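# Return misplaced items to the desk holding their kind

## Task

Find each object sitting on a desk where it does not belong and carry it to the desk where the rest of its type are. The robot must not topple or be left leaning. An object counts as placed only if it stays there on its own after the robot lets go.

## Robot and tools

ROBOT. A Hello Robot Stretch 4 with one arm: an omni-wheel base, a lift sliding on a vertical mast, a horizontal arm that telescopes forward, a three-joint wrist (yaw, pitch, roll) and a two-finger gripper. It stands about 1.6 m tall; the base rim lies within 0.23 m of the base origin. A loose object may occasionally get nudged by something outside the robot's control.

FRAMES. Base frame: origin on the floor below the base centre, x ahead, y to the left, z upward. hand_pose is reported in this frame (a point between the open fingertips); with all wrist joints at 0 its axes line up with the base axes, though the printed position can be somewhat off. Odometry frame = base frame as it was when the scene began; base_odometry heading runs -3.142 to 3.142, left positive, and comes only from wheel turns, so slips look like motion.

execute_actions(actions, cameras). actions is a list holding one action or nothing (empty list = just report state and images). An action contains base, joints, or both, plus optional pace and contact_limits; alternatively it is {"end_of_arm": "enable_torque"} alone. Motions within an action begin together and may finish at different times.
- base: one command only, each a relative offset from where the base last reported itself. translate_m: straight drive in metres, forward positive, -2 to 2. strafe_m: sideways metres, left positive, -2 to 2. rotate_rad: turn in place, radians, counter-clockwise (left) positive, -3.2 to 3.2.
- joints: absolute targets keyed by name. lift_m 0 to 1.2 (metres of lift height). arm_m 0 to 0.55 (extension, metres). wrist_yaw_rad -1.134 to 4.276 (0 points ahead, positive turns left, 3.14 is stowed; past 3.4 the arm may block it). wrist_pitch_rad -1.117 to 4.259 (0 level, 1.57 pointing down). wrist_roll_rad -1.117 to 4.259 (0 keeps fingers level; positive spins clockwise seen from behind). gripper_m -0.038 to 0.141 (fingertip gap; below 0 they squeeze each other). Done tolerances: ±0.004 for lift, arm, gripper; ±0.02 yaw and roll; ±0.05 pitch. Out-of-range joint targets are clipped and reported; any other bad value or unknown key rejects the whole call with no motion.
- pace: "slow", "default", "fast", "max". Base speed up to 0.1/0.3/0.4/0.6 m/s and turning 1/2/3/4 rad/s respectively; with lift above 0.2 these caps shrink, down to 0.3 m/s and 1 rad/s at lift 1.2.
- contact_limits: only arm_m, 0 (gentlest) to 0.75 (firmest), default 0.5; the arm stops when it pushes beyond it.
- cameras: head_camera, head_left_camera, head_right_camera, wrist_camera or all; omitted/null/["all"] gives all, [] gives none.
A joint or the base left out of an action may keep pushing at an earlier target unseen. One action runs at most 15 s. If a result reports a stop, later execute_actions, wait and finished_scene calls in that same reply are skipped.

wait(seconds): 0 to 10 s, commands nothing, returns state and images.
zoom_image(camera, region): enlarged view of [x0, y0, x1, y1] pixels (top-left origin, max 504x504) of a camera's latest full image.
finished_scene(scene): closes the scene given by number, after the last command is held; irreversible, reports success. Replying with no tool call ends everything.

RESULT LINES. base_status / joint_status: "done"; "off_target" (stopped short, may still push); "contact_stop_at_<key>" (hit something, holds there); "limit_stop_at_<name>" (built-in limit). After contact_stop, time_out, limit_stop or torque_fault the old target is dropped. on_its_own lists uncommanded events; "held at" gives the held target, not the position. A contact_stop can leave lift, arm or wheels slack (lift may sag, base may roll). limit_stop_at_tilt means leaning over 6 degrees: lift, arm, wheels go slack until it eases. limit_stop_at_own_body: a joint nearly hit the robot; moving it away is allowed; likely with pitch below -0.2 plus roll below -0.4 or above 4. torque_fault: a wrist or gripper motor overloaded (e.g. gripper pressed into something, or over ~2 kg held level) and went limp; send enable_torque. lidar_m: 12 ranges in metres, 30-degree sectors, 1st straight ahead then counter-clockwise (4th left, 7th behind, 10th right); "-" is nothing seen or closer than 0.25 m; sees 0.15 m up to robot height, including table tops, but misses glass, thin legs, much behind. wrist_depth_mm: 7x7 grid of median depths, 100 to 2000 mm, read from top-left, "-" invalid. turned_by_wheels vs turned_by_imu differing by over ~0.1 rad signals a bump or slip; heading error ≈ their difference. base_tilt in degrees (forward, right positive) with a fixed bias up to ~1.5. motor_effort: percent of max, positive toward larger joint values (wheels: positive turns base right), bracket = peak; fixed offsets and noise apply. A rest effort flagged outside its range suggests pushing or carrying; a load in a level gripper shifts wrist_pitch effort away from 0.

GRIPPING. Command a gap smaller than the object; tighter pulls it toward the wrist by up to a third of the shortfall. Neither gripper reading nor "done" proves a grasp; with a command at 0 or more, a firm hold shows as a clear gripper effort change. Fingertips jammed on a surface: raise the lift.

CAMERAS. head_camera (pinhole, 420x560) at the mast top, looking ahead and down; turn the base to look around. head_left_camera and head_right_camera: fisheyes (420x672) beside it, aimed steeper, showing base and arm. wrist_camera (616x392) behind the fingers, fingertips near the bottom. Calibration lines give K, distortion and T_world_to_cam from the base frame; expect small errors, larger for the wrist camera when the arm is out.

START. Unfold the wrist with lift_m 0.4 and wrist_yaw_rad 0 in one action.

AVOID. Turning or driving with over 1 kg held and arm_m above 0.2, especially fast; strong steady pushes or pulls, worse with gripper high or a high contact limit; dropping, slamming or hard hits; leaving objects balanced only by the gripper. Release, lift away and confirm items rest by themselves before finishing. Shorter robot motion time is better.

Each tool is called after "Emit:" by a JSON object that holds its "fn" and its "kwargs", one argument or row to a line.

## Session

Emit:
{"fn": "execute_actions", "kwargs": {
  "actions": []
}}

Scene clock: 0.00 s.
base_odometry: x=+0.000 y=+0.000 heading=+0.000 (m, m, rad; odometry frame)
turned_by_wheels: +0.000 (rad since the last result)
turned_by_imu: +0.000 (rad since the last result)
base_tilt: forward=+0.7 right=-0.4 (deg)
lidar_m: 0.85 0.75 0.76 0.91 1.57 1.63 1.10 0.95 0.95 1.19 1.32 1.32
base_status: not commanded
joint_positions: lift_m=+0.152 arm_m=+0.000 wrist_yaw_rad=+3.167 wrist_pitch_rad=-0.010 wrist_roll_rad=+0.009 gripper_m=+0.057
joint_status: not commanded
motor_effort: lift_m=+18 arm_m=-1 wrist_yaw_rad=+2 wrist_pitch_rad=-6 wrist_roll_rad=-1 gripper_m=-5 wheel_0=+0 wheel_1=-1 wheel_2=+1 (%)
hand_pose: x=-0.1198 y=+0.0801 z=+0.3333 quat_wxyz=(-0.013, +0.005, +0.005, +1.000) (m; base frame)
wrist_depth_mm: - 141 1229 1499 1808 1661 1397 / - 120 153 1464 1863 1618 1397 / - 118 154 1464 1863 1618 1397 / 116 138 198 1464 1863 1618 1397 / 211 1008 1229 1464 1863 1576 1397 / 904 1025 195 1366 210 1430 1336 / 878 854 917 146 931 904 946
pictures: head_camera, head_left_camera, head_right_camera, wrist_camera
Images, in order (width x height): head_camera 420x560, head_left_camera 420x672, head_right_camera 420x672, wrist_camera 616x392.

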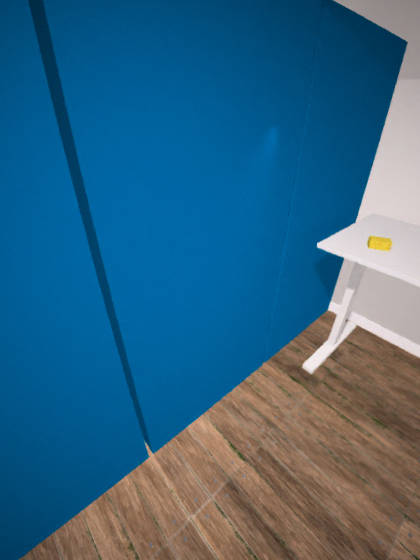

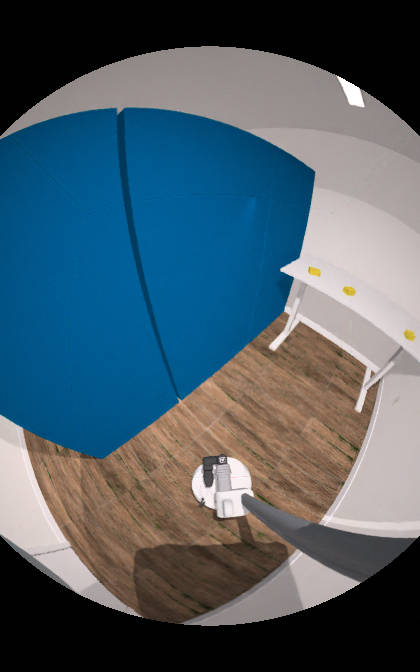

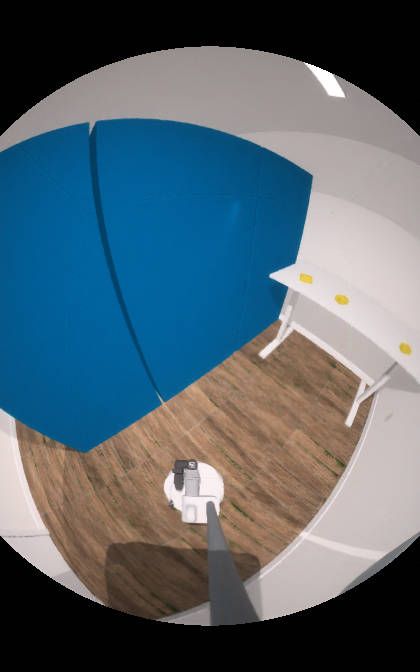

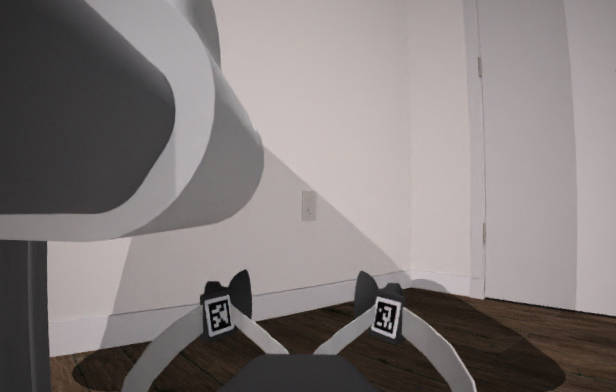

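Emit:
{"fn": "execute_actions", "kwargs": {
  "actions": [
    {"base":{"rotate_rad":-0.8}}
  ],
  "cameras": ["head_camera","head_left_camera"]
}}

Emit:
{"fn": "zoom_image", "kwargs": {
  "camera": "head_camera",
  "region": [0,150,420,350]
}}

Emit:
{"fn": "execute_actions", "kwargs": {
  "actions": [
    {"base":{"rotate_rad":3.0}}
  ],
  "cameras": ["head_camera","head_left_camera"]
}}

Scene clock: 5.80 s.
base_odometry: x=+0.000 y=+0.000 heading=-0.799 (m, m, rad; odometry frame)
turned_by_wheels: -0.799 (rad since the last result)
turned_by_imu: -0.794 (rad since the last result)
base_tilt: forward=+0.7 right=-0.4 (deg)
lidar_m: 1.33 1.02 0.78 0.75 0.80 1.68 1.61 1.32 0.97 0.94 1.01 1.39
base_status: done
joint_positions: lift_m=+0.152 arm_m=+0.000 wrist_yaw_rad=+3.167 wrist_pitch_rad=-0.010 wrist_roll_rad=+0.009 gripper_m=+0.057
joint_status: not commanded
motor_effort: lift_m=+18(18) arm_m=-1(1) wrist_yaw_rad=+2(1) wrist_pitch_rad=-6(6) wrist_roll_rad=-1(0) gripper_m=-4(4) wheel_0=+2(12) wheel_1=+2(7) wheel_2=+3(11) (%)
hand_pose: x=-0.1198 y=+0.0801 z=+0.3333 quat_wxyz=(-0.013, +0.005, +0.005, +1.000) (m; base frame)
wrist_depth_mm: - 140 1808 1756 1756 1708 1708 / - 120 153 1708 1756 1708 1708 / - 118 154 1756 1756 1756 1708 / 116 138 198 1708 1756 1756 1661 / 211 1808 1756 1756 1708 1708 1661 / 1205 1397 195 1464 211 1464 1366 / 891 866 917 146 917 904 931
pictures: head_camera, head_left_camera
Images, in order (width x height): head_camera 420x560, head_left_camera 420x672.

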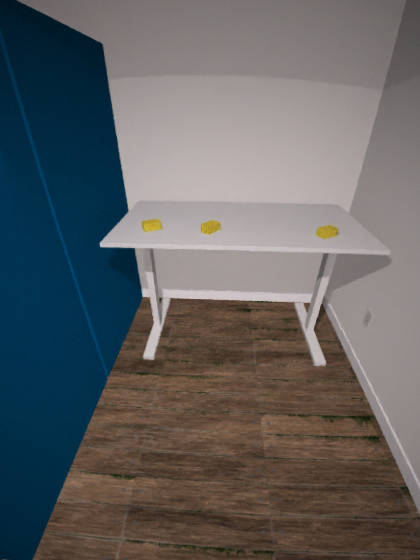

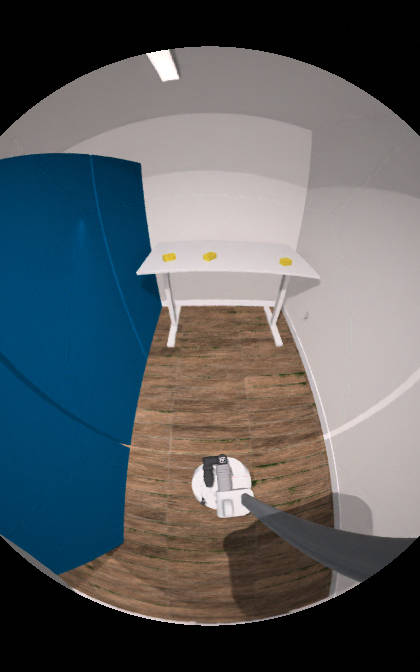

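Region (0, 150, 420, 350) of head_camera's 420x560 image, scaled by 1.200, with more detail than that image has; it fills the top 240 rows of this view, and the rest is white.

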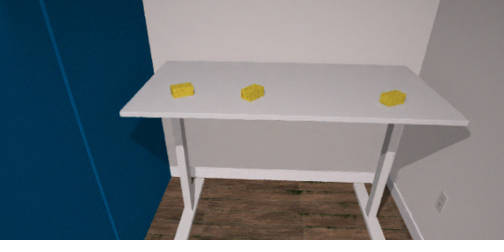

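Scene clock: 8.60 s.
base_odometry: x=+0.000 y=+0.000 heading=+2.200 (m, m, rad; odometry frame)
turned_by_wheels: +2.999 (rad since the last result)
turned_by_imu: +2.979 (rad since the last result)
base_tilt: forward=+0.7 right=-0.4 (deg)
lidar_m: 1.57 1.51 1.01 0.94 1.00 1.29 1.35 1.19 0.82 0.74 0.76 1.02
base_status: done
joint_positions: lift_m=+0.152 arm_m=+0.000 wrist_yaw_rad=+3.167 wrist_pitch_rad=-0.010 wrist_roll_rad=+0.009 gripper_m=+0.057
joint_status: not commanded
motor_effort: lift_m=+18(18) arm_m=-1(1) wrist_yaw_rad=+1(1) wrist_pitch_rad=-6(6) wrist_roll_rad=+0(0) gripper_m=-2(4) wheel_0=-4(10) wheel_1=-4(10) wheel_2=-5(12) (%)
hand_pose: x=-0.1198 y=+0.0801 z=+0.3333 quat_wxyz=(-0.013, +0.005, +0.005, +1.000) (m; base frame)
wrist_depth_mm: - 141 - - - 1618 1160 / - 120 153 1808 1756 1618 1182 / - 118 154 - - 1618 1182 / 116 138 198 - - 1618 1182 / 211 1756 - - - 1661 1182 / 1182 1397 196 1499 210 1397 1138 / 878 854 917 146 931 891 931
pictures: head_camera, head_left_camera
Images, in order (width x height): head_camera 420x560, head_left_camera 420x672.

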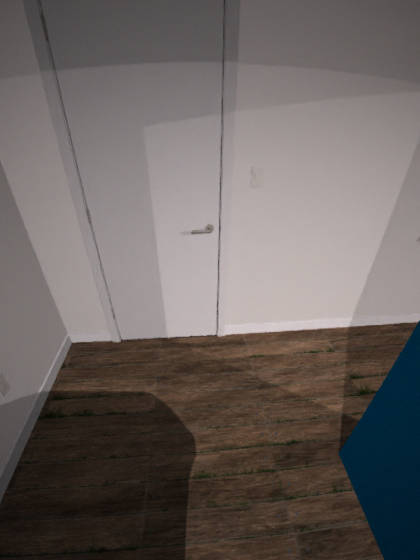

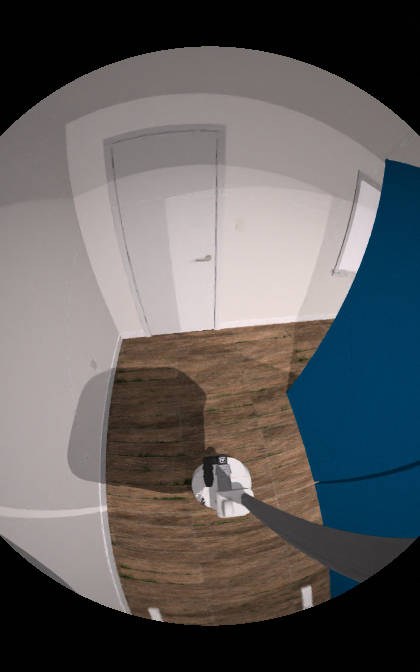

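Emit:
{"fn": "execute_actions", "kwargs": {
  "actions": [
    {"base":{"translate_m":1.15},"pace":"fast"}
  ],
  "cameras": []
}}

Emit:
{"fn": "execute_actions", "kwargs": {
  "actions": [
    {"base":{"rotate_rad":-1.46}}
  ],
  "cameras": ["head_camera","head_right_camera"]
}}

Scene clock: 19.03 s.
base_odometry: x=-0.677 y=+0.930 heading=+2.200 (m, m, rad; odometry frame)
turned_by_wheels: +0.000 (rad since the last result)
turned_by_imu: -0.002 (rad since the last result)
base_tilt: forward=+0.7 right=-0.4 (deg)
lidar_m: 0.42 0.48 0.62 1.05 1.07 1.39 2.85 1.04 0.83 2.73 0.76 0.50
base_status: done
joint_positions: lift_m=+0.152 arm_m=+0.000 wrist_yaw_rad=+3.167 wrist_pitch_rad=-0.010 wrist_roll_rad=+0.009 gripper_m=+0.057
joint_status: not commanded
motor_effort: lift_m=+18(18) arm_m=-1(1) wrist_yaw_rad=+1(1) wrist_pitch_rad=-6(6) wrist_roll_rad=-1(1) gripper_m=-5(3) wheel_0=+2(11) wheel_1=+2(9) wheel_2=-1(19) (%)
hand_pose: x=-0.1198 y=+0.0801 z=+0.3333 quat_wxyz=(-0.013, +0.005, +0.005, +1.000) (m; base frame)
wrist_depth_mm: - 141 - - - 1808 1281 / - 120 152 - - 1808 1308 / - 118 154 - - 1808 1281 / 116 138 198 - - 1756 1308 / 211 1708 - - - 1756 1281 / 1160 1430 195 1499 210 1464 1229 / 891 854 917 146 917 904 931
pictures: none
No camera images: the call's "cameras" was empty. Leave "cameras" out to get every camera's image.

Scene clock: 21.03 s.
base_odometry: x=-0.677 y=+0.930 heading=+0.741 (m, m, rad; odometry frame)
turned_by_wheels: -1.459 (rad since the last result)
turned_by_imu: -1.449 (rad since the last result)
base_tilt: forward=+0.7 right=-0.3 (deg)
lidar_m: 1.63 0.67 0.48 0.42 0.49 0.71 1.05 1.10 1.53 2.34 0.91 0.82
base_status: done
joint_positions: lift_m=+0.152 arm_m=+0.000 wrist_yaw_rad=+3.167 wrist_pitch_rad=-0.010 wrist_roll_rad=+0.009 gripper_m=+0.057
joint_status: not commanded
motor_effort: lift_m=+18(18) arm_m=-1(1) wrist_yaw_rad=+0(1) wrist_pitch_rad=-6(7) wrist_roll_rad=-1(0) gripper_m=-2(4) wheel_0=+5(9) wheel_1=+5(9) wheel_2=+5(10) (%)
hand_pose: x=-0.1198 y=+0.0801 z=+0.3333 quat_wxyz=(-0.013, +0.005, +0.005, +1.000) (m; base frame)
wrist_depth_mm: - 141 1205 1182 1182 831 597 / - 120 153 1182 1160 904 591 / - 118 154 1182 1160 917 591 / 116 138 198 1160 1160 904 597 / 211 1182 1160 1160 1160 904 585 / 1182 1160 195 1160 211 904 580 / 878 854 917 146 917 759 585
pictures: head_camera, head_right_camera
Images, in order (width x height): head_camera 420x560, head_right_camera 420x672.

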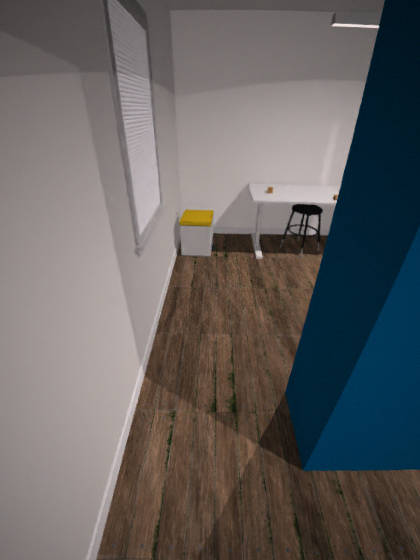

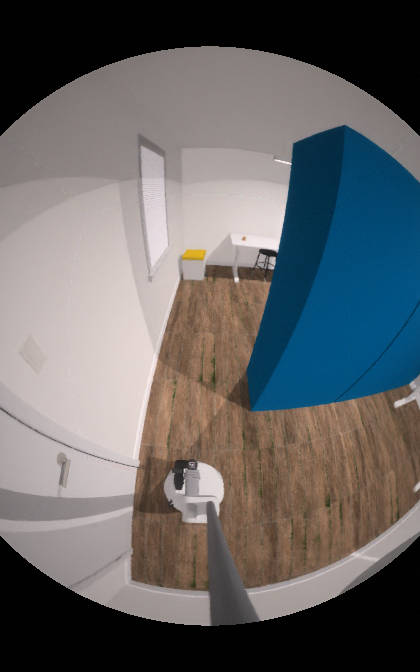

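Emit:
{"fn": "execute_actions", "kwargs": {
  "actions": [
    {"base":{"translate_m":1.6},"pace":"fast"}
  ],
  "cameras": []
}}

Emit:
{"fn": "execute_actions", "kwargs": {
  "actions": [
    {"base":{"rotate_rad":-0.9}}
  ],
  "cameras": ["head_camera","head_right_camera"]
}}

Scene clock: 30.20 s.
base_odometry: x=+0.504 y=+2.010 heading=+0.741 (m, m, rad; odometry frame)
turned_by_wheels: +0.000 (rad since the last result)
turned_by_imu: -0.002 (rad since the last result)
base_tilt: forward=+0.7 right=-0.3 (deg)
lidar_m: 1.36 0.54 0.41 0.40 0.45 0.66 1.89 0.72 0.69 2.09 1.81 1.39
base_status: done
joint_positions: lift_m=+0.152 arm_m=+0.000 wrist_yaw_rad=+3.167 wrist_pitch_rad=-0.010 wrist_roll_rad=+0.009 gripper_m=+0.057
joint_status: not commanded
motor_effort: lift_m=+18(18) arm_m=-1(1) wrist_yaw_rad=+2(1) wrist_pitch_rad=-6(7) wrist_roll_rad=-1(1) gripper_m=-3(3) wheel_0=+1(9) wheel_1=+2(11) wheel_2=-1(16) (%)
hand_pose: x=-0.1198 y=+0.0801 z=+0.3333 quat_wxyz=(-0.013, +0.005, +0.005, +1.000) (m; base frame)
wrist_depth_mm: - 141 - - 1618 788 549 / - 120 153 - 1661 798 559 / - 118 154 - 1708 798 549 / 116 138 198 - 1708 820 549 / 211 - - - 1708 798 549 / 809 1281 196 1499 211 788 554 / 831 866 917 146 917 691 544
pictures: none
No camera images: the call's "cameras" was empty. Leave "cameras" out to get every camera's image.

Scene clock: 31.83 s.
base_odometry: x=+0.504 y=+2.010 heading=-0.158 (m, m, rad; odometry frame)
turned_by_wheels: -0.899 (rad since the last result)
turned_by_imu: -0.893 (rad since the last result)
base_tilt: forward=+0.7 right=-0.4 (deg)
lidar_m: 1.61 1.40 1.07 0.49 0.40 0.41 0.50 0.76 2.66 0.68 0.83 2.52
base_status: done
joint_positions: lift_m=+0.152 arm_m=+0.000 wrist_yaw_rad=+3.167 wrist_pitch_rad=-0.010 wrist_roll_rad=+0.009 gripper_m=+0.057
joint_status: not commanded
motor_effort: lift_m=+18(18) arm_m=-1(1) wrist_yaw_rad=+0(1) wrist_pitch_rad=-6(6) wrist_roll_rad=+0(1) gripper_m=-2(3) wheel_0=+3(7) wheel_1=+3(9) wheel_2=+6(13) (%)
hand_pose: x=-0.1198 y=+0.0801 z=+0.3333 quat_wxyz=(-0.013, +0.005, +0.005, +1.000) (m; base frame)
wrist_depth_mm: - 141 723 640 530 449 399 / - 120 153 634 530 449 402 / - 118 154 634 525 445 402 / 116 138 198 627 521 445 397 / 211 991 768 621 521 442 397 / 1205 1042 195 615 210 439 394 / 891 866 741 146 512 424 392
pictures: head_camera, head_right_camera
Images, in order (width x height): head_camera 420x560, head_right_camera 420x672.

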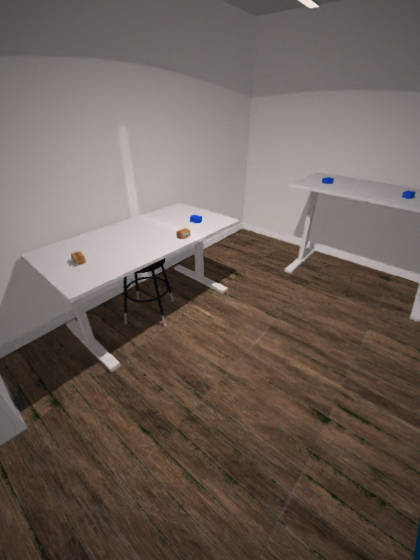

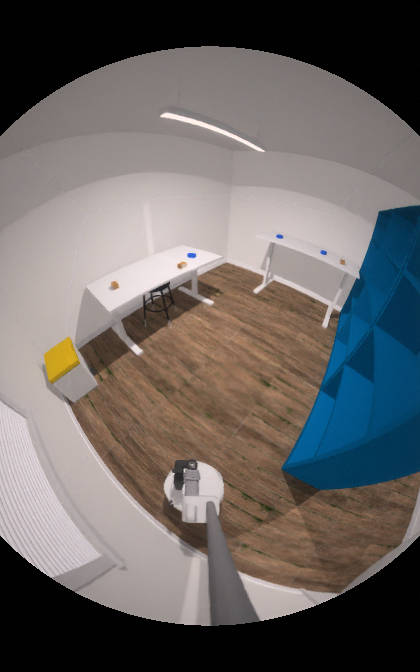

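Emit:
{"fn": "execute_actions", "kwargs": {
  "actions": [
    {"base":{"rotate_rad":-0.27}}
  ],
  "cameras": []
}}

Emit:
{"fn": "execute_actions", "kwargs": {
  "actions": [
    {"base":{"translate_m":1.9},"joints":{"lift_m":0.8,"wrist_yaw_rad":0,"gripper_m":0.13},"pace":"fast"}
  ],
  "cameras": []
}}

Emit:
{"fn": "execute_actions", "kwargs": {
  "actions": [
    {"base":{"rotate_rad":1.15},"joints":{"wrist_pitch_rad":0.6}}
  ],
  "cameras": ["head_camera","wrist_camera"]
}}

Scene clock: 40.33 s.
base_odometry: x=+0.504 y=+2.010 heading=-0.427 (m, m, rad; odometry frame)
turned_by_wheels: -0.269 (rad since the last result)
turned_by_imu: -0.267 (rad since the last result)
base_tilt: forward=+0.7 right=-0.4 (deg)
lidar_m: 2.03 1.40 1.37 0.66 0.42 0.39 0.45 0.57 1.30 0.81 0.69 1.36
base_status: done
joint_positions: lift_m=+0.152 arm_m=+0.000 wrist_yaw_rad=+3.167 wrist_pitch_rad=-0.010 wrist_roll_rad=+0.009 gripper_m=+0.057
joint_status: not commanded
motor_effort: lift_m=+18(18) arm_m=-1(1) wrist_yaw_rad=-1(0) wrist_pitch_rad=-6(7) wrist_roll_rad=-1(1) gripper_m=-2(3) wheel_0=+3(11) wheel_1=+4(11) wheel_2=+4(12) (%)
hand_pose: x=-0.1198 y=+0.0801 z=+0.3333 quat_wxyz=(-0.013, +0.005, +0.005, +1.000) (m; base frame)
wrist_depth_mm: - 140 615 580 517 469 436 / - 120 153 574 517 469 436 / - 118 154 564 517 466 430 / 116 138 198 569 517 462 430 / 211 707 627 559 508 459 427 / 788 715 196 559 211 459 427 / 788 699 621 146 504 449 424
pictures: none
No camera images: the call's "cameras" was empty. Leave "cameras" out to get every camera's image.

Scene clock: 46.37 s.
base_odometry: x=+2.233 y=+1.224 heading=-0.427 (m, m, rad; odometry frame)
turned_by_wheels: +0.000 (rad since the last result)
turned_by_imu: -0.003 (rad since the last result)
base_tilt: forward=+0.8 right=-0.4 (deg)
lidar_m: 0.82 0.53 0.49 0.50 0.67 1.84 2.23 1.35 1.25 1.27 0.86 0.79
base_status: done
joint_positions: lift_m=+0.800 arm_m=+0.000 wrist_yaw_rad=+0.000 wrist_pitch_rad=-0.010 wrist_roll_rad=+0.009 gripper_m=+0.130
joint_status: all done
motor_effort: lift_m=+20(20) arm_m=-1(1) wrist_yaw_rad=+0(4) wrist_pitch_rad=-6(7) wrist_roll_rad=+0(1) gripper_m=-1(4) wheel_0=+3(15) wheel_1=+4(12) wheel_2=-3(15) (%)
hand_pose: x=+0.4593 y=-0.0874 z=+0.9809 quat_wxyz=(+1.000, +0.005, -0.005, +0.000) (m; base frame)
wrist_depth_mm: 1255 1576 1661 1499 1336 1229 1138 / 1255 1576 1661 1499 1336 1229 1118 / 1255 1576 1618 1464 1336 1205 1138 / 1281 1576 1618 1464 1336 1229 1138 / 1255 1576 1576 960 707 691 676 / 1255 1397 1537 1464 891 1138 1098 / 1255 1499 1618 143 1255 1182 1098
pictures: none
No camera images: the call's "cameras" was empty. Leave "cameras" out to get every camera's image.

Scene clock: 48.17 s.
base_odometry: x=+2.233 y=+1.224 heading=+0.722 (m, m, rad; odometry frame)
turned_by_wheels: +1.149 (rad since the last result)
turned_by_imu: +1.141 (rad since the last result)
base_tilt: forward=+0.7 right=-0.4 (deg)
lidar_m: 0.47 0.52 0.72 2.14 2.24 1.31 1.26 1.14 0.83 0.80 0.83 0.51
base_status: done
joint_positions: lift_m=+0.800 arm_m=+0.000 wrist_yaw_rad=+0.000 wrist_pitch_rad=+0.601 wrist_roll_rad=+0.009 gripper_m=+0.130
joint_status: all done
motor_effort: lift_m=+19(20) arm_m=-1(1) wrist_yaw_rad=+0(1) wrist_pitch_rad=-4(5) wrist_roll_rad=+0(1) gripper_m=-2(1) wheel_0=-5(10) wheel_1=-5(10) wheel_2=-5(11) (%)
hand_pose: x=+0.4087 y=-0.0874 z=+0.8149 quat_wxyz=(+0.955, +0.004, +0.296, -0.001) (m; base frame)
wrist_depth_mm: 976 991 991 991 1008 991 1008 / 917 904 891 878 1060 1060 1060 / 627 627 591 627 1138 1160 1182 / 477 480 484 488 508 1308 1281 / 387 392 397 399 399 1430 1397 / 1118 351 353 359 347 1205 1229 / 1042 1042 1042 143 1060 1060 1060
pictures: head_camera, wrist_camera
camera_calibration (this result's frames):
wrist_camera: T_world_to_cam=[[-0.0151268, -0.999739, -0.0171478, -0.0661566], [-0.515439, 0.0224921, -0.856631, 0.980358], [0.856793, -0.00411946, -0.515644, 0.292918], [0, 0, 0, 1]] pos_world=[0.253344, -0.086983, 0.989712]
Images, in order (width x height): head_camera 420x560, wrist_camera 616x392.

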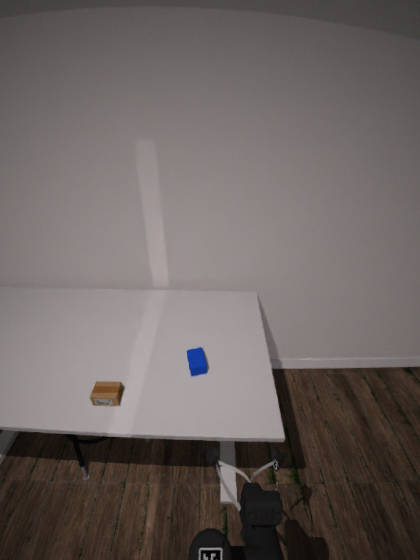

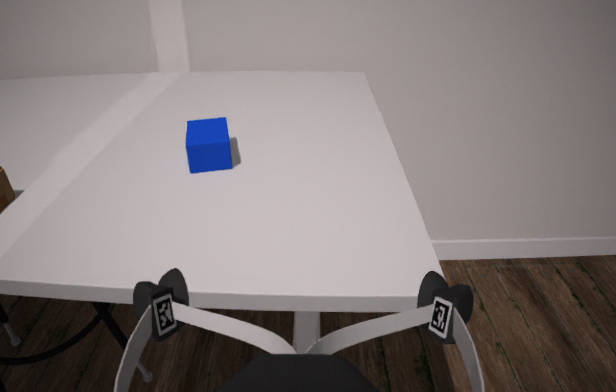

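Emit:
{"fn": "execute_actions", "kwargs": {
  "actions": [
    {"base":{"strafe_m":0.14},"joints":{"arm_m":0.24,"lift_m":0.775}}
  ],
  "cameras": ["head_camera","wrist_camera"]
}}

Scene clock: 58.00 s.
base_odometry: x=+2.141 y=+1.329 heading=+0.722 (m, m, rad; odometry frame)
turned_by_wheels: +0.000 (rad since the last result)
turned_by_imu: +0.000 (rad since the last result)
base_tilt: forward=+0.7 right=-0.3 (deg)
lidar_m: 0.48 0.52 0.73 2.00 2.09 1.29 1.25 1.31 0.97 0.94 0.98 0.51
base_status: done
joint_positions: lift_m=+0.775 arm_m=+0.239 wrist_yaw_rad=+0.000 wrist_pitch_rad=+0.602 wrist_roll_rad=+0.009 gripper_m=+0.130
joint_status: all done
motor_effort: lift_m=+16(20) arm_m=+5(6) wrist_yaw_rad=+1(1) wrist_pitch_rad=-5(5) wrist_roll_rad=-1(0) gripper_m=+0(1) wheel_0=-2(13) wheel_1=+3(11) wheel_2=+0(2) (%)
hand_pose: x=+0.6479 y=-0.0874 z=+0.7901 quat_wxyz=(+0.955, +0.004, +0.296, -0.001) (m; base frame)
wrist_depth_mm: 768 768 778 778 759 778 778 / 788 798 798 809 809 831 831 / 569 564 559 569 569 609 904 / 433 436 439 370 439 442 991 / 349 355 355 312 362 357 355 / 293 277 291 301 283 289 297 / 257 255 257 143 258 256 -
pictures: head_camera, wrist_camera
camera_calibration (this result's frames):
wrist_camera: T_world_to_cam=[[-0.0150697, -0.999739, -0.0171447, -0.0629871], [-0.515608, 0.0224608, -0.85653, 1.08251], [0.856692, -0.00406774, -0.515812, 0.0753939], [0, 0, 0, 1]] pos_world=[0.492611, -0.086978, 0.96501]
Images, in order (width x height): head_camera 420x560, wrist_camera 616x392.

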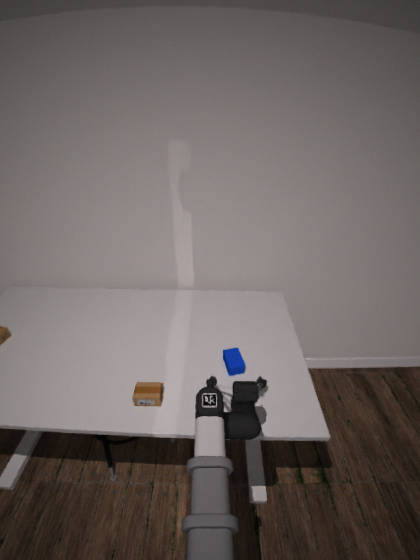

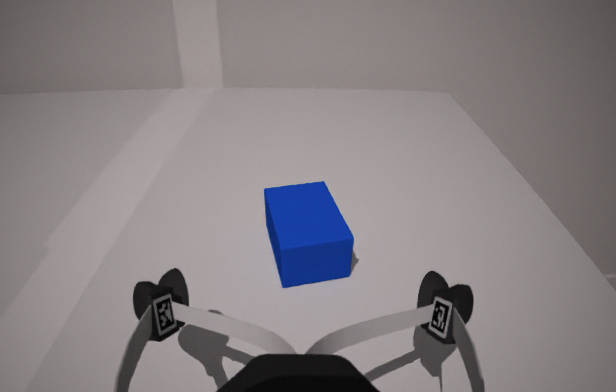

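Emit:
{"fn": "execute_actions", "kwargs": {
  "actions": [
    {"joints":{"arm_m":0.355,"lift_m":0.752}}
  ],
  "cameras": ["wrist_camera"]
}}

Emit:
{"fn": "execute_actions", "kwargs": {
  "actions": [
    {"joints":{"gripper_m":0.02}}
  ],
  "cameras": ["wrist_camera"]
}}

Scene clock: 64.80 s.
base_odometry: x=+2.141 y=+1.329 heading=+0.722 (m, m, rad; odometry frame)
turned_by_wheels: +0.000 (rad since the last result)
turned_by_imu: +0.000 (rad since the last result)
base_tilt: forward=+0.7 right=-0.4 (deg)
lidar_m: 0.48 0.50 0.73 2.00 2.07 1.29 1.25 1.29 0.98 0.94 0.97 0.52
base_status: not commanded
joint_positions: lift_m=+0.752 arm_m=+0.354 wrist_yaw_rad=+0.000 wrist_pitch_rad=+0.602 wrist_roll_rad=+0.009 gripper_m=+0.130
joint_status: all done
motor_effort: lift_m=+16(15) arm_m=+5(4) wrist_yaw_rad=+0(0) wrist_pitch_rad=-4(5) wrist_roll_rad=-1(0) gripper_m=+0(1) wheel_0=-2(2) wheel_1=+3(3) wheel_2=+0(0) (%)
hand_pose: x=+0.7629 y=-0.0874 z=+0.7671 quat_wxyz=(+0.955, +0.004, +0.296, -0.001) (m; base frame)
wrist_depth_mm: 661 661 668 661 668 661 661 / 691 707 691 699 715 715 723 / 512 512 512 512 512 521 788 / 389 392 394 397 397 399 399 / 315 319 320 256 324 324 322 / 265 250 253 216 216 260 270 / 233 230 233 143 233 231 -
pictures: wrist_camera
camera_calibration (this result's frames):
wrist_camera: T_world_to_cam=[[-0.0151283, -0.999739, -0.0171444, -0.061618], [-0.515628, 0.0224909, -0.856517, 1.1221], [0.856679, -0.00411751, -0.515834, -0.0349485], [0, 0, 0, 1]] pos_world=[0.607594, -0.0869828, 0.942014]
Images, in order (width x height): wrist_camera 616x392.

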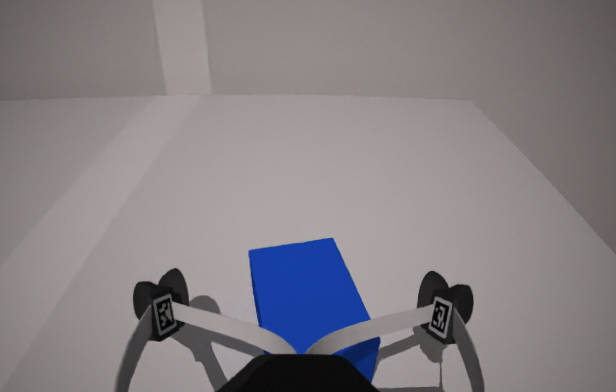

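Scene clock: 66.80 s.
base_odometry: x=+2.141 y=+1.329 heading=+0.722 (m, m, rad; odometry frame)
turned_by_wheels: +0.000 (rad since the last result)
turned_by_imu: +0.000 (rad since the last result)
base_tilt: forward=+0.8 right=-0.4 (deg)
lidar_m: 0.49 0.52 0.73 1.99 2.09 1.30 1.26 1.31 0.98 0.93 0.98 0.51
base_status: not commanded
joint_positions: lift_m=+0.752 arm_m=+0.354 wrist_yaw_rad=+0.000 wrist_pitch_rad=+0.602 wrist_roll_rad=+0.009 gripper_m=+0.020
joint_status: all done
motor_effort: lift_m=+16(16) arm_m=+5(5) wrist_yaw_rad=+0(1) wrist_pitch_rad=-5(5) wrist_roll_rad=+0(1) gripper_m=-18(21) wheel_0=-2(2) wheel_1=+3(3) wheel_2=+0(0) (%)
hand_pose: x=+0.7629 y=-0.0874 z=+0.7671 quat_wxyz=(+0.955, +0.004, +0.296, -0.001) (m; base frame)
wrist_depth_mm: 661 661 661 668 661 668 668 / 691 699 691 699 707 723 715 / 517 508 504 508 512 521 778 / 392 394 392 394 397 397 399 / 317 319 322 247 322 322 322 / 264 267 202 208 196 271 267 / 233 223 231 184 226 225 -
pictures: wrist_camera
camera_calibration (this result's frames):
wrist_camera: T_world_to_cam=[[-0.015143, -0.999738, -0.0171437, -0.0616109], [-0.515666, 0.0224981, -0.856494, 1.1221], [0.856656, -0.0041295, -0.515872, -0.034901], [0, 0, 0, 1]] pos_world=[0.607594, -0.086984, 0.94201]
Images, in order (width x height): wrist_camera 616x392.

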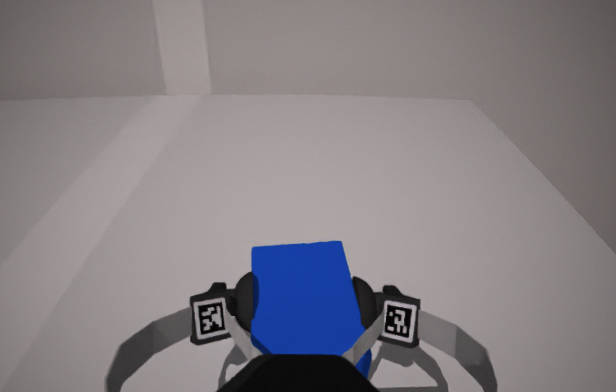

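High on the block, but held.

Emit:
{"fn": "execute_actions", "kwargs": {
  "actions": [
    {"joints":{"lift_m":1.05,"gripper_m":0.01}}
  ],
  "cameras": []
}}

Emit:
{"fn": "execute_actions", "kwargs": {
  "actions": [
    {"base":{"rotate_rad":-1.57},"joints":{"arm_m":0.1}}
  ],
  "cameras": ["head_camera","head_right_camera","wrist_camera"]
}}

Scene clock: 73.23 s.
base_odometry: x=+2.141 y=+1.329 heading=+0.722 (m, m, rad; odometry frame)
turned_by_wheels: +0.000 (rad since the last result)
turned_by_imu: +0.000 (rad since the last result)
base_tilt: forward=+0.7 right=-0.4 (deg)
lidar_m: 0.48 0.53 0.73 2.01 2.07 1.30 1.24 1.31 0.97 0.92 0.98 0.51
base_status: not commanded
joint_positions: lift_m=+1.050 arm_m=+0.354 wrist_yaw_rad=+0.000 wrist_pitch_rad=+0.602 wrist_roll_rad=+0.009 gripper_m=+0.010
joint_status: all done
motor_effort: lift_m=+20(22) arm_m=+5(5) wrist_yaw_rad=-1(0) wrist_pitch_rad=-5(7) wrist_roll_rad=+0(0) gripper_m=-24(22) wheel_0=-2(2) wheel_1=+3(3) wheel_2=+0(0) (%)
hand_pose: x=+0.7629 y=-0.0874 z=+1.0647 quat_wxyz=(+0.955, +0.004, +0.296, -0.001) (m; base frame)
wrist_depth_mm: 654 661 668 668 668 661 668 / 707 715 715 723 723 715 723 / 778 778 788 778 788 788 788 / 866 866 854 854 866 866 866 / 759 759 759 244 768 960 976 / 627 634 200 206 197 1060 1098 / 549 163 544 183 539 535 1255
pictures: none
No camera images: the call's "cameras" was empty. Leave "cameras" out to get every camera's image.

Scene clock: 75.60 s.
base_odometry: x=+2.141 y=+1.329 heading=-0.847 (m, m, rad; odometry frame)
turned_by_wheels: -1.569 (rad since the last result)
turned_by_imu: -1.558 (rad since the last result)
base_tilt: forward=+0.7 right=-0.3 (deg)
lidar_m: 0.93 0.95 0.51 0.49 0.53 0.75 2.02 2.10 1.29 1.23 1.31 0.97
base_status: done
joint_positions: lift_m=+1.050 arm_m=+0.101 wrist_yaw_rad=+0.000 wrist_pitch_rad=+0.602 wrist_roll_rad=+0.009 gripper_m=+0.010
joint_status: all done
motor_effort: lift_m=+19(20) arm_m=-4(5) wrist_yaw_rad=+1(2) wrist_pitch_rad=-6(6) wrist_roll_rad=+0(1) gripper_m=-23(24) wheel_0=+4(13) wheel_1=+5(11) wheel_2=+7(11) (%)
hand_pose: x=+0.5095 y=-0.0875 z=+1.0647 quat_wxyz=(+0.955, +0.004, +0.297, -0.001) (m; base frame)
wrist_depth_mm: 1281 1281 1255 1308 1281 1308 1281 / 1336 1308 878 960 960 976 1025 / 1464 715 715 715 715 732 699 / 1618 1661 1618 1661 1618 1618 1576 / 1808 1708 1756 243 1756 1756 1464 / 1499 1537 200 206 198 1537 1499 / 1308 163 1281 183 1281 1255 1308
pictures: head_camera, head_right_camera, wrist_camera
camera_calibration (this result's frames):
wrist_camera: T_world_to_cam=[[-0.0154561, -0.999734, -0.017135, -0.0602697], [-0.515982, 0.0226538, -0.8563, 1.24626], [0.85646, -0.00439375, -0.516195, 0.336157], [0, 0, 0, 1]] pos_world=[0.354212, -0.0870092, 1.23966]
Images, in order (width x height): head_camera 420x560, head_right_camera 420x672, wrist_camera 616x392.

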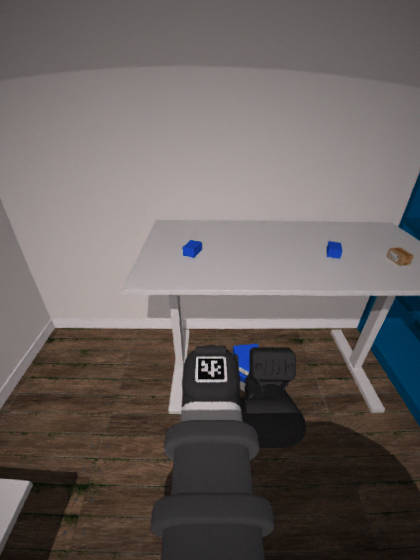

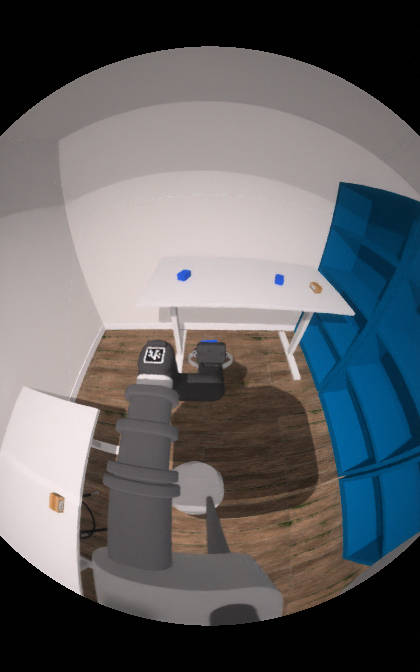

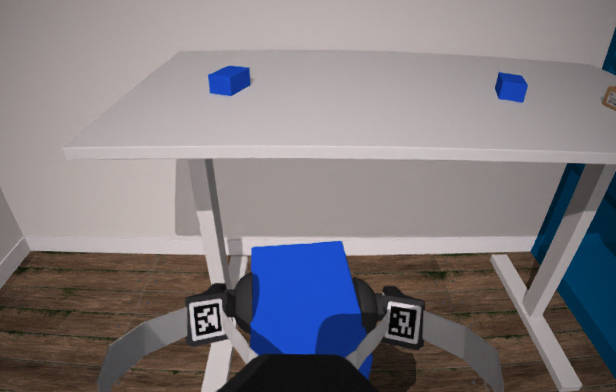

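Emit:
{"fn": "execute_actions", "kwargs": {
  "actions": [
    {"base":{"strafe_m":-0.25}}
  ],
  "cameras": []
}}

Emit:
{"fn": "execute_actions", "kwargs": {
  "actions": [
    {"base":{"translate_m":0.4},"joints":{"arm_m":0.32,"lift_m":1.02}}
  ],
  "cameras": ["head_camera","wrist_camera"]
}}

Scene clock: 83.50 s.
base_odometry: x=+1.953 y=+1.163 heading=-0.846 (m, m, rad; odometry frame)
turned_by_wheels: +0.000 (rad since the last result)
turned_by_imu: -0.001 (rad since the last result)
base_tilt: forward=+0.7 right=-0.4 (deg)
lidar_m: 0.93 0.97 0.77 0.75 0.79 1.11 2.03 1.44 1.04 0.99 1.05 0.97
base_status: done
joint_positions: lift_m=+1.050 arm_m=+0.101 wrist_yaw_rad=+0.000 wrist_pitch_rad=+0.602 wrist_roll_rad=+0.009 gripper_m=+0.010
joint_status: not commanded
motor_effort: lift_m=+19(19) arm_m=-4(4) wrist_yaw_rad=+0(2) wrist_pitch_rad=-6(6) wrist_roll_rad=-1(0) gripper_m=-22(23) wheel_0=+3(12) wheel_1=-2(11) wheel_2=+0(5) (%)
hand_pose: x=+0.5095 y=-0.0874 z=+1.0647 quat_wxyz=(+0.955, +0.004, +0.297, -0.001) (m; base frame)
wrist_depth_mm: 1255 1255 1281 1281 1281 1255 1255 / 1078 904 946 946 891 991 991 / 715 707 715 715 715 723 699 / 1618 1618 1661 1661 1661 1618 1366 / 1708 1756 1808 244 1808 1756 1708 / 1499 1464 200 206 198 1499 1430 / 1308 163 1308 183 1281 1229 1308
pictures: none
No camera images: the call's "cameras" was empty. Leave "cameras" out to get every camera's image.

Scene clock: 86.30 s.
base_odometry: x=+2.218 y=+0.864 heading=-0.846 (m, m, rad; odometry frame)
turned_by_wheels: +0.000 (rad since the last result)
turned_by_imu: -0.001 (rad since the last result)
base_tilt: forward=+0.7 right=-0.4 (deg)
lidar_m: 0.53 0.58 0.77 0.72 0.77 1.13 2.43 1.43 1.05 0.99 0.76 0.58
base_status: done
joint_positions: lift_m=+1.020 arm_m=+0.319 wrist_yaw_rad=+0.000 wrist_pitch_rad=+0.602 wrist_roll_rad=+0.009 gripper_m=+0.010
joint_status: all done
motor_effort: lift_m=+16(20) arm_m=+5(5) wrist_yaw_rad=+0(2) wrist_pitch_rad=-6(6) wrist_roll_rad=-1(0) gripper_m=-24(23) wheel_0=+4(9) wheel_1=+2(11) wheel_2=-5(12) (%)
hand_pose: x=+0.7279 y=-0.0874 z=+1.0350 quat_wxyz=(+0.955, +0.004, +0.296, -0.001) (m; base frame)
wrist_depth_mm: 691 691 699 707 707 707 707 / 732 741 741 750 741 750 750 / 603 597 597 597 603 609 621 / 459 459 462 462 466 466 469 / 370 375 377 244 379 377 345 / 312 314 200 206 198 317 315 / 272 163 268 183 265 262 -
pictures: head_camera, wrist_camera
camera_calibration (this result's frames):
wrist_camera: T_world_to_cam=[[-0.01509, -0.999739, -0.0171359, -0.0575817], [-0.515944, 0.0224654, -0.856327, 1.33352], [0.856489, -0.00408075, -0.516149, 0.133699], [0, 0, 0, 1]] pos_world=[0.57264, -0.0869791, 1.20995]
Images, in order (width x height): head_camera 420x560, wrist_camera 616x392.

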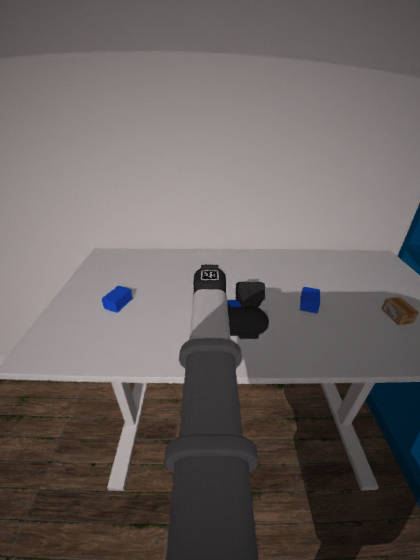

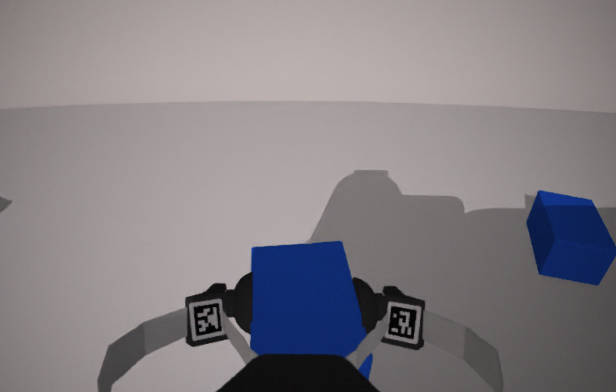

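Emit:
{"fn": "execute_actions", "kwargs": {
  "actions": [
    {"joints":{"lift_m":0.985},"pace":"slow"}
  ],
  "cameras": []
}}

Emit:
{"fn": "execute_actions", "kwargs": {
  "actions": [
    {"joints":{"gripper_m":0.135}}
  ],
  "cameras": []
}}

Emit:
{"fn": "execute_actions", "kwargs": {
  "actions": [
    {"joints":{"arm_m":0.12,"lift_m":1.04}}
  ],
  "cameras": []
}}

Emit:
{"fn": "execute_actions", "kwargs": {
  "actions": [
    {"base":{"strafe_m":-0.55}}
  ],
  "cameras": ["head_camera","wrist_camera"]
}}

Scene clock: 93.77 s.
base_odometry: x=+2.218 y=+0.864 heading=-0.846 (m, m, rad; odometry frame)
turned_by_wheels: +0.000 (rad since the last result)
turned_by_imu: +0.000 (rad since the last result)
base_tilt: forward=+0.7 right=-0.4 (deg)
lidar_m: 0.53 0.58 0.78 0.74 0.77 1.13 2.44 1.43 1.04 0.99 0.76 0.57
base_status: not commanded
joint_positions: lift_m=+0.985 arm_m=+0.319 wrist_yaw_rad=+0.000 wrist_pitch_rad=+0.602 wrist_roll_rad=+0.009 gripper_m=+0.010
joint_status: all done
motor_effort: lift_m=+15(15) arm_m=+5(5) wrist_yaw_rad=+1(0) wrist_pitch_rad=-5(6) wrist_roll_rad=-2(1) gripper_m=-21(24) wheel_0=+4(4) wheel_1=+2(2) wheel_2=-5(5) (%)
hand_pose: x=+0.7279 y=-0.0874 z=+1.0000 quat_wxyz=(+0.955, +0.004, +0.296, -0.001) (m; base frame)
wrist_depth_mm: 699 699 699 707 707 699 707 / 723 723 732 732 741 741 732 / 521 517 517 517 521 525 530 / 394 397 399 402 402 404 368 / 319 322 325 244 329 327 324 / 268 271 200 206 198 274 271 / 236 163 232 183 229 227 -
pictures: none
No camera images: the call's "cameras" was empty. Leave "cameras" out to get every camera's image.

Scene clock: 95.97 s.
base_odometry: x=+2.218 y=+0.864 heading=-0.846 (m, m, rad; odometry frame)
turned_by_wheels: +0.000 (rad since the last result)
turned_by_imu: +0.000 (rad since the last result)
base_tilt: forward=+0.7 right=-0.4 (deg)
lidar_m: 0.52 0.57 0.78 0.74 0.77 1.11 2.43 1.45 1.05 1.00 0.77 0.57
base_status: not commanded
joint_positions: lift_m=+0.985 arm_m=+0.319 wrist_yaw_rad=+0.000 wrist_pitch_rad=+0.602 wrist_roll_rad=+0.009 gripper_m=+0.135
joint_status: all done
motor_effort: lift_m=+16(15) arm_m=+5(5) wrist_yaw_rad=+0(0) wrist_pitch_rad=-6(6) wrist_roll_rad=-1(1) gripper_m=-1(24) wheel_0=+4(4) wheel_1=+2(2) wheel_2=-5(5) (%)
hand_pose: x=+0.7279 y=-0.0874 z=+1.0000 quat_wxyz=(+0.955, +0.004, +0.296, -0.001) (m; base frame)
wrist_depth_mm: 691 691 699 707 699 699 707 / 715 723 732 732 741 732 732 / 521 517 512 512 521 530 539 / 397 397 399 399 399 404 368 / 319 324 325 306 329 327 324 / 268 213 257 219 276 256 272 / 236 233 236 144 237 234 -
pictures: none
No camera images: the call's "cameras" was empty. Leave "cameras" out to get every camera's image.

Scene clock: 97.67 s.
base_odometry: x=+2.218 y=+0.864 heading=-0.846 (m, m, rad; odometry frame)
turned_by_wheels: +0.000 (rad since the last result)
turned_by_imu: +0.000 (rad since the last result)
base_tilt: forward=+0.7 right=-0.4 (deg)
lidar_m: 0.53 0.57 0.79 0.74 0.77 1.12 2.43 1.45 1.05 1.00 0.75 0.59
base_status: not commanded
joint_positions: lift_m=+1.040 arm_m=+0.121 wrist_yaw_rad=+0.000 wrist_pitch_rad=+0.602 wrist_roll_rad=+0.009 gripper_m=+0.135
joint_status: all done
motor_effort: lift_m=+20(20) arm_m=-5(3) wrist_yaw_rad=+1(1) wrist_pitch_rad=-6(7) wrist_roll_rad=-1(1) gripper_m=-1(1) wheel_0=+4(4) wheel_1=+3(2) wheel_2=-5(5) (%)
hand_pose: x=+0.5295 y=-0.0874 z=+1.0547 quat_wxyz=(+0.955, +0.004, +0.296, -0.001) (m; base frame)
wrist_depth_mm: 878 878 878 891 891 891 891 / 904 917 917 917 931 917 917 / 615 647 647 647 647 654 668 / 496 500 500 452 504 504 512 / 399 404 407 402 413 410 413 / 334 213 343 345 343 324 340 / 294 293 298 144 297 294 300
pictures: none
No camera images: the call's "cameras" was empty. Leave "cameras" out to get every camera's image.

Scene clock: 100.83 s.
base_odometry: x=+1.807 y=+0.500 heading=-0.846 (m, m, rad; odometry frame)
turned_by_wheels: +0.000 (rad since the last result)
turned_by_imu: +0.000 (rad since the last result)
base_tilt: forward=+0.8 right=-0.3 (deg)
lidar_m: 0.53 0.59 0.75 1.28 1.36 1.98 2.43 0.66 0.45 0.45 0.46 0.56
base_status: done
joint_positions: lift_m=+1.040 arm_m=+0.121 wrist_yaw_rad=+0.000 wrist_pitch_rad=+0.602 wrist_roll_rad=+0.009 gripper_m=+0.135
joint_status: not commanded
motor_effort: lift_m=+20(20) arm_m=-5(5) wrist_yaw_rad=+1(1) wrist_pitch_rad=-5(6) wrist_roll_rad=+0(0) gripper_m=+0(1) wheel_0=+4(13) wheel_1=-1(14) wheel_2=+0(2) (%)
hand_pose: x=+0.5295 y=-0.0874 z=+1.0547 quat_wxyz=(+0.955, +0.004, +0.296, -0.001) (m; base frame)
wrist_depth_mm: 878 878 891 891 878 854 842 / 904 917 904 917 917 866 854 / 647 640 647 647 647 750 569 / 496 496 500 452 504 504 1078 / 399 404 410 410 410 410 699 / 334 213 343 347 345 322 340 / 296 293 298 144 297 293 300
pictures: head_camera, wrist_camera
camera_calibration (this result's frames):
wrist_camera: T_world_to_cam=[[-0.0153063, -0.999736, -0.0171385, -0.0601722], [-0.515794, 0.0225785, -0.856415, 1.24806], [0.856576, -0.00426863, -0.516004, 0.31356], [0, 0, 0, 1]] pos_world=[0.374233, -0.0869972, 1.22962]
Images, in order (width x height): head_camera 420x560, wrist_camera 616x392.

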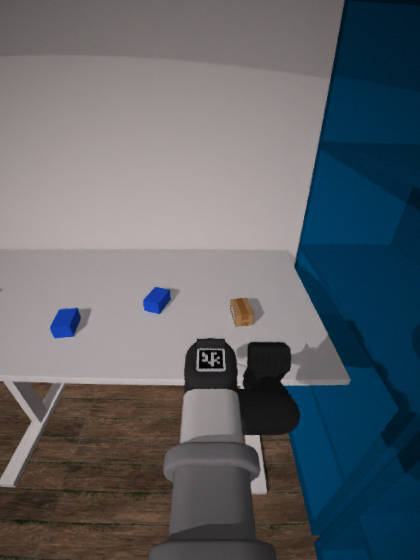

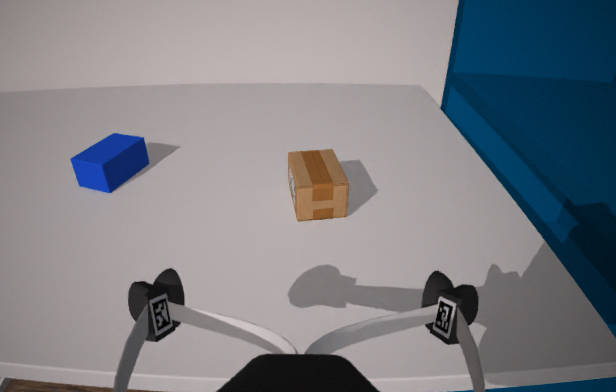

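Emit:
{"fn": "execute_actions", "kwargs": {
  "actions": [
    {"base":{"strafe_m":-0.015},"joints":{"arm_m":0.375,"lift_m":0.974}}
  ],
  "cameras": ["wrist_camera"]
}}

Emit:
{"fn": "execute_actions", "kwargs": {
  "actions": [
    {"joints":{"gripper_m":0.01}}
  ],
  "cameras": ["wrist_camera"]
}}

Scene clock: 106.90 s.
base_odometry: x=+1.796 y=+0.490 heading=-0.846 (m, m, rad; odometry frame)
turned_by_wheels: +0.000 (rad since the last result)
turned_by_imu: +0.000 (rad since the last result)
base_tilt: forward=+0.7 right=-0.4 (deg)
lidar_m: 0.52 0.55 0.77 1.31 1.35 1.91 2.43 0.61 0.45 0.43 0.46 0.54
base_status: done
joint_positions: lift_m=+0.974 arm_m=+0.374 wrist_yaw_rad=+0.000 wrist_pitch_rad=+0.602 wrist_roll_rad=+0.009 gripper_m=+0.135
joint_status: all done
motor_effort: lift_m=+15(19) arm_m=+5(3) wrist_yaw_rad=+0(2) wrist_pitch_rad=-5(5) wrist_roll_rad=-1(1) gripper_m=+1(1) wheel_0=+4(13) wheel_1=-2(9) wheel_2=+0(1) (%)
hand_pose: x=+0.7829 y=-0.0874 z=+0.9891 quat_wxyz=(+0.955, +0.004, +0.296, -0.001) (m; base frame)
wrist_depth_mm: 640 647 647 647 647 647 603 / 661 668 676 683 683 668 603 / 492 488 488 488 492 500 615 / 375 377 379 382 382 384 404 / 303 307 309 236 312 312 309 / 254 213 259 199 213 245 259 / 224 221 227 144 224 222 -
pictures: wrist_camera
camera_calibration (this result's frames):
wrist_camera: T_world_to_cam=[[-0.0151239, -0.999739, -0.0171414, -0.0575146], [-0.515634, 0.0224861, -0.856514, 1.32258], [0.856676, -0.00411515, -0.515839, 0.0624272], [0, 0, 0, 1]] pos_world=[0.627618, -0.0869824, 1.16403]
Images, in order (width x height): wrist_camera 616x392.

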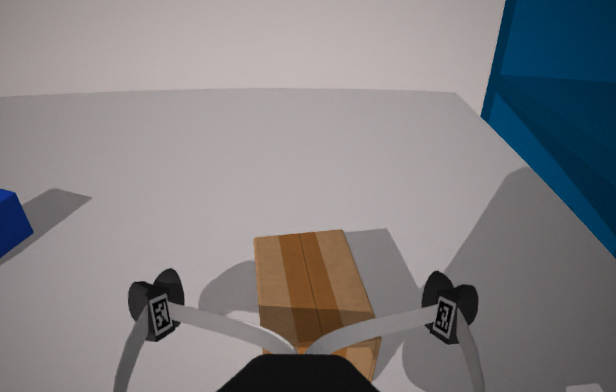

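Scene clock: 109.10 s.
base_odometry: x=+1.796 y=+0.490 heading=-0.846 (m, m, rad; odometry frame)
turned_by_wheels: +0.000 (rad since the last result)
turned_by_imu: +0.000 (rad since the last result)
base_tilt: forward=+0.7 right=-0.4 (deg)
lidar_m: 0.51 0.56 0.76 1.30 1.37 1.91 2.44 0.64 0.45 0.42 0.46 0.56
base_status: not commanded
joint_positions: lift_m=+0.974 arm_m=+0.374 wrist_yaw_rad=+0.000 wrist_pitch_rad=+0.602 wrist_roll_rad=+0.009 gripper_m=+0.010
joint_status: all done
motor_effort: lift_m=+15(15) arm_m=+5(5) wrist_yaw_rad=+1(1) wrist_pitch_rad=-7(6) wrist_roll_rad=+0(1) gripper_m=-23(22) wheel_0=+4(4) wheel_1=-2(2) wheel_2=+0(0) (%)
hand_pose: x=+0.7828 y=-0.0874 z=+0.9890 quat_wxyz=(+0.955, +0.004, +0.297, -0.001) (m; base frame)
wrist_depth_mm: 640 640 647 647 654 647 609 / 661 676 676 683 683 676 603 / 488 488 484 488 492 500 707 / 375 375 379 379 382 382 404 / 304 306 309 224 310 310 309 / 254 257 187 189 189 260 258 / 224 165 216 168 218 215 -
pictures: wrist_camera
camera_calibration (this result's frames):
wrist_camera: T_world_to_cam=[[-0.0152432, -0.999737, -0.0171339, -0.0574582], [-0.516051, 0.0225433, -0.856261, 1.32252], [0.856422, -0.00421019, -0.516259, 0.0630473], [0, 0, 0, 1]] pos_world=[0.627615, -0.0869916, 1.16398]
Images, in order (width x height): wrist_camera 616x392.

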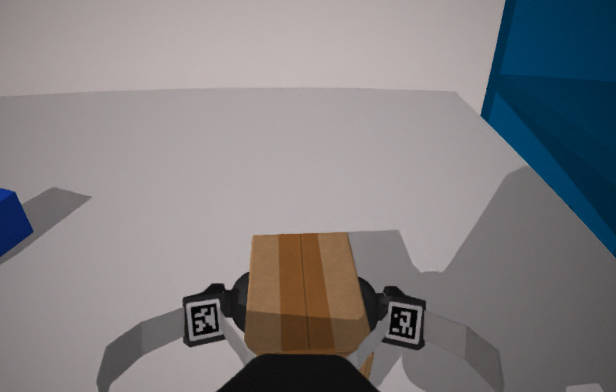

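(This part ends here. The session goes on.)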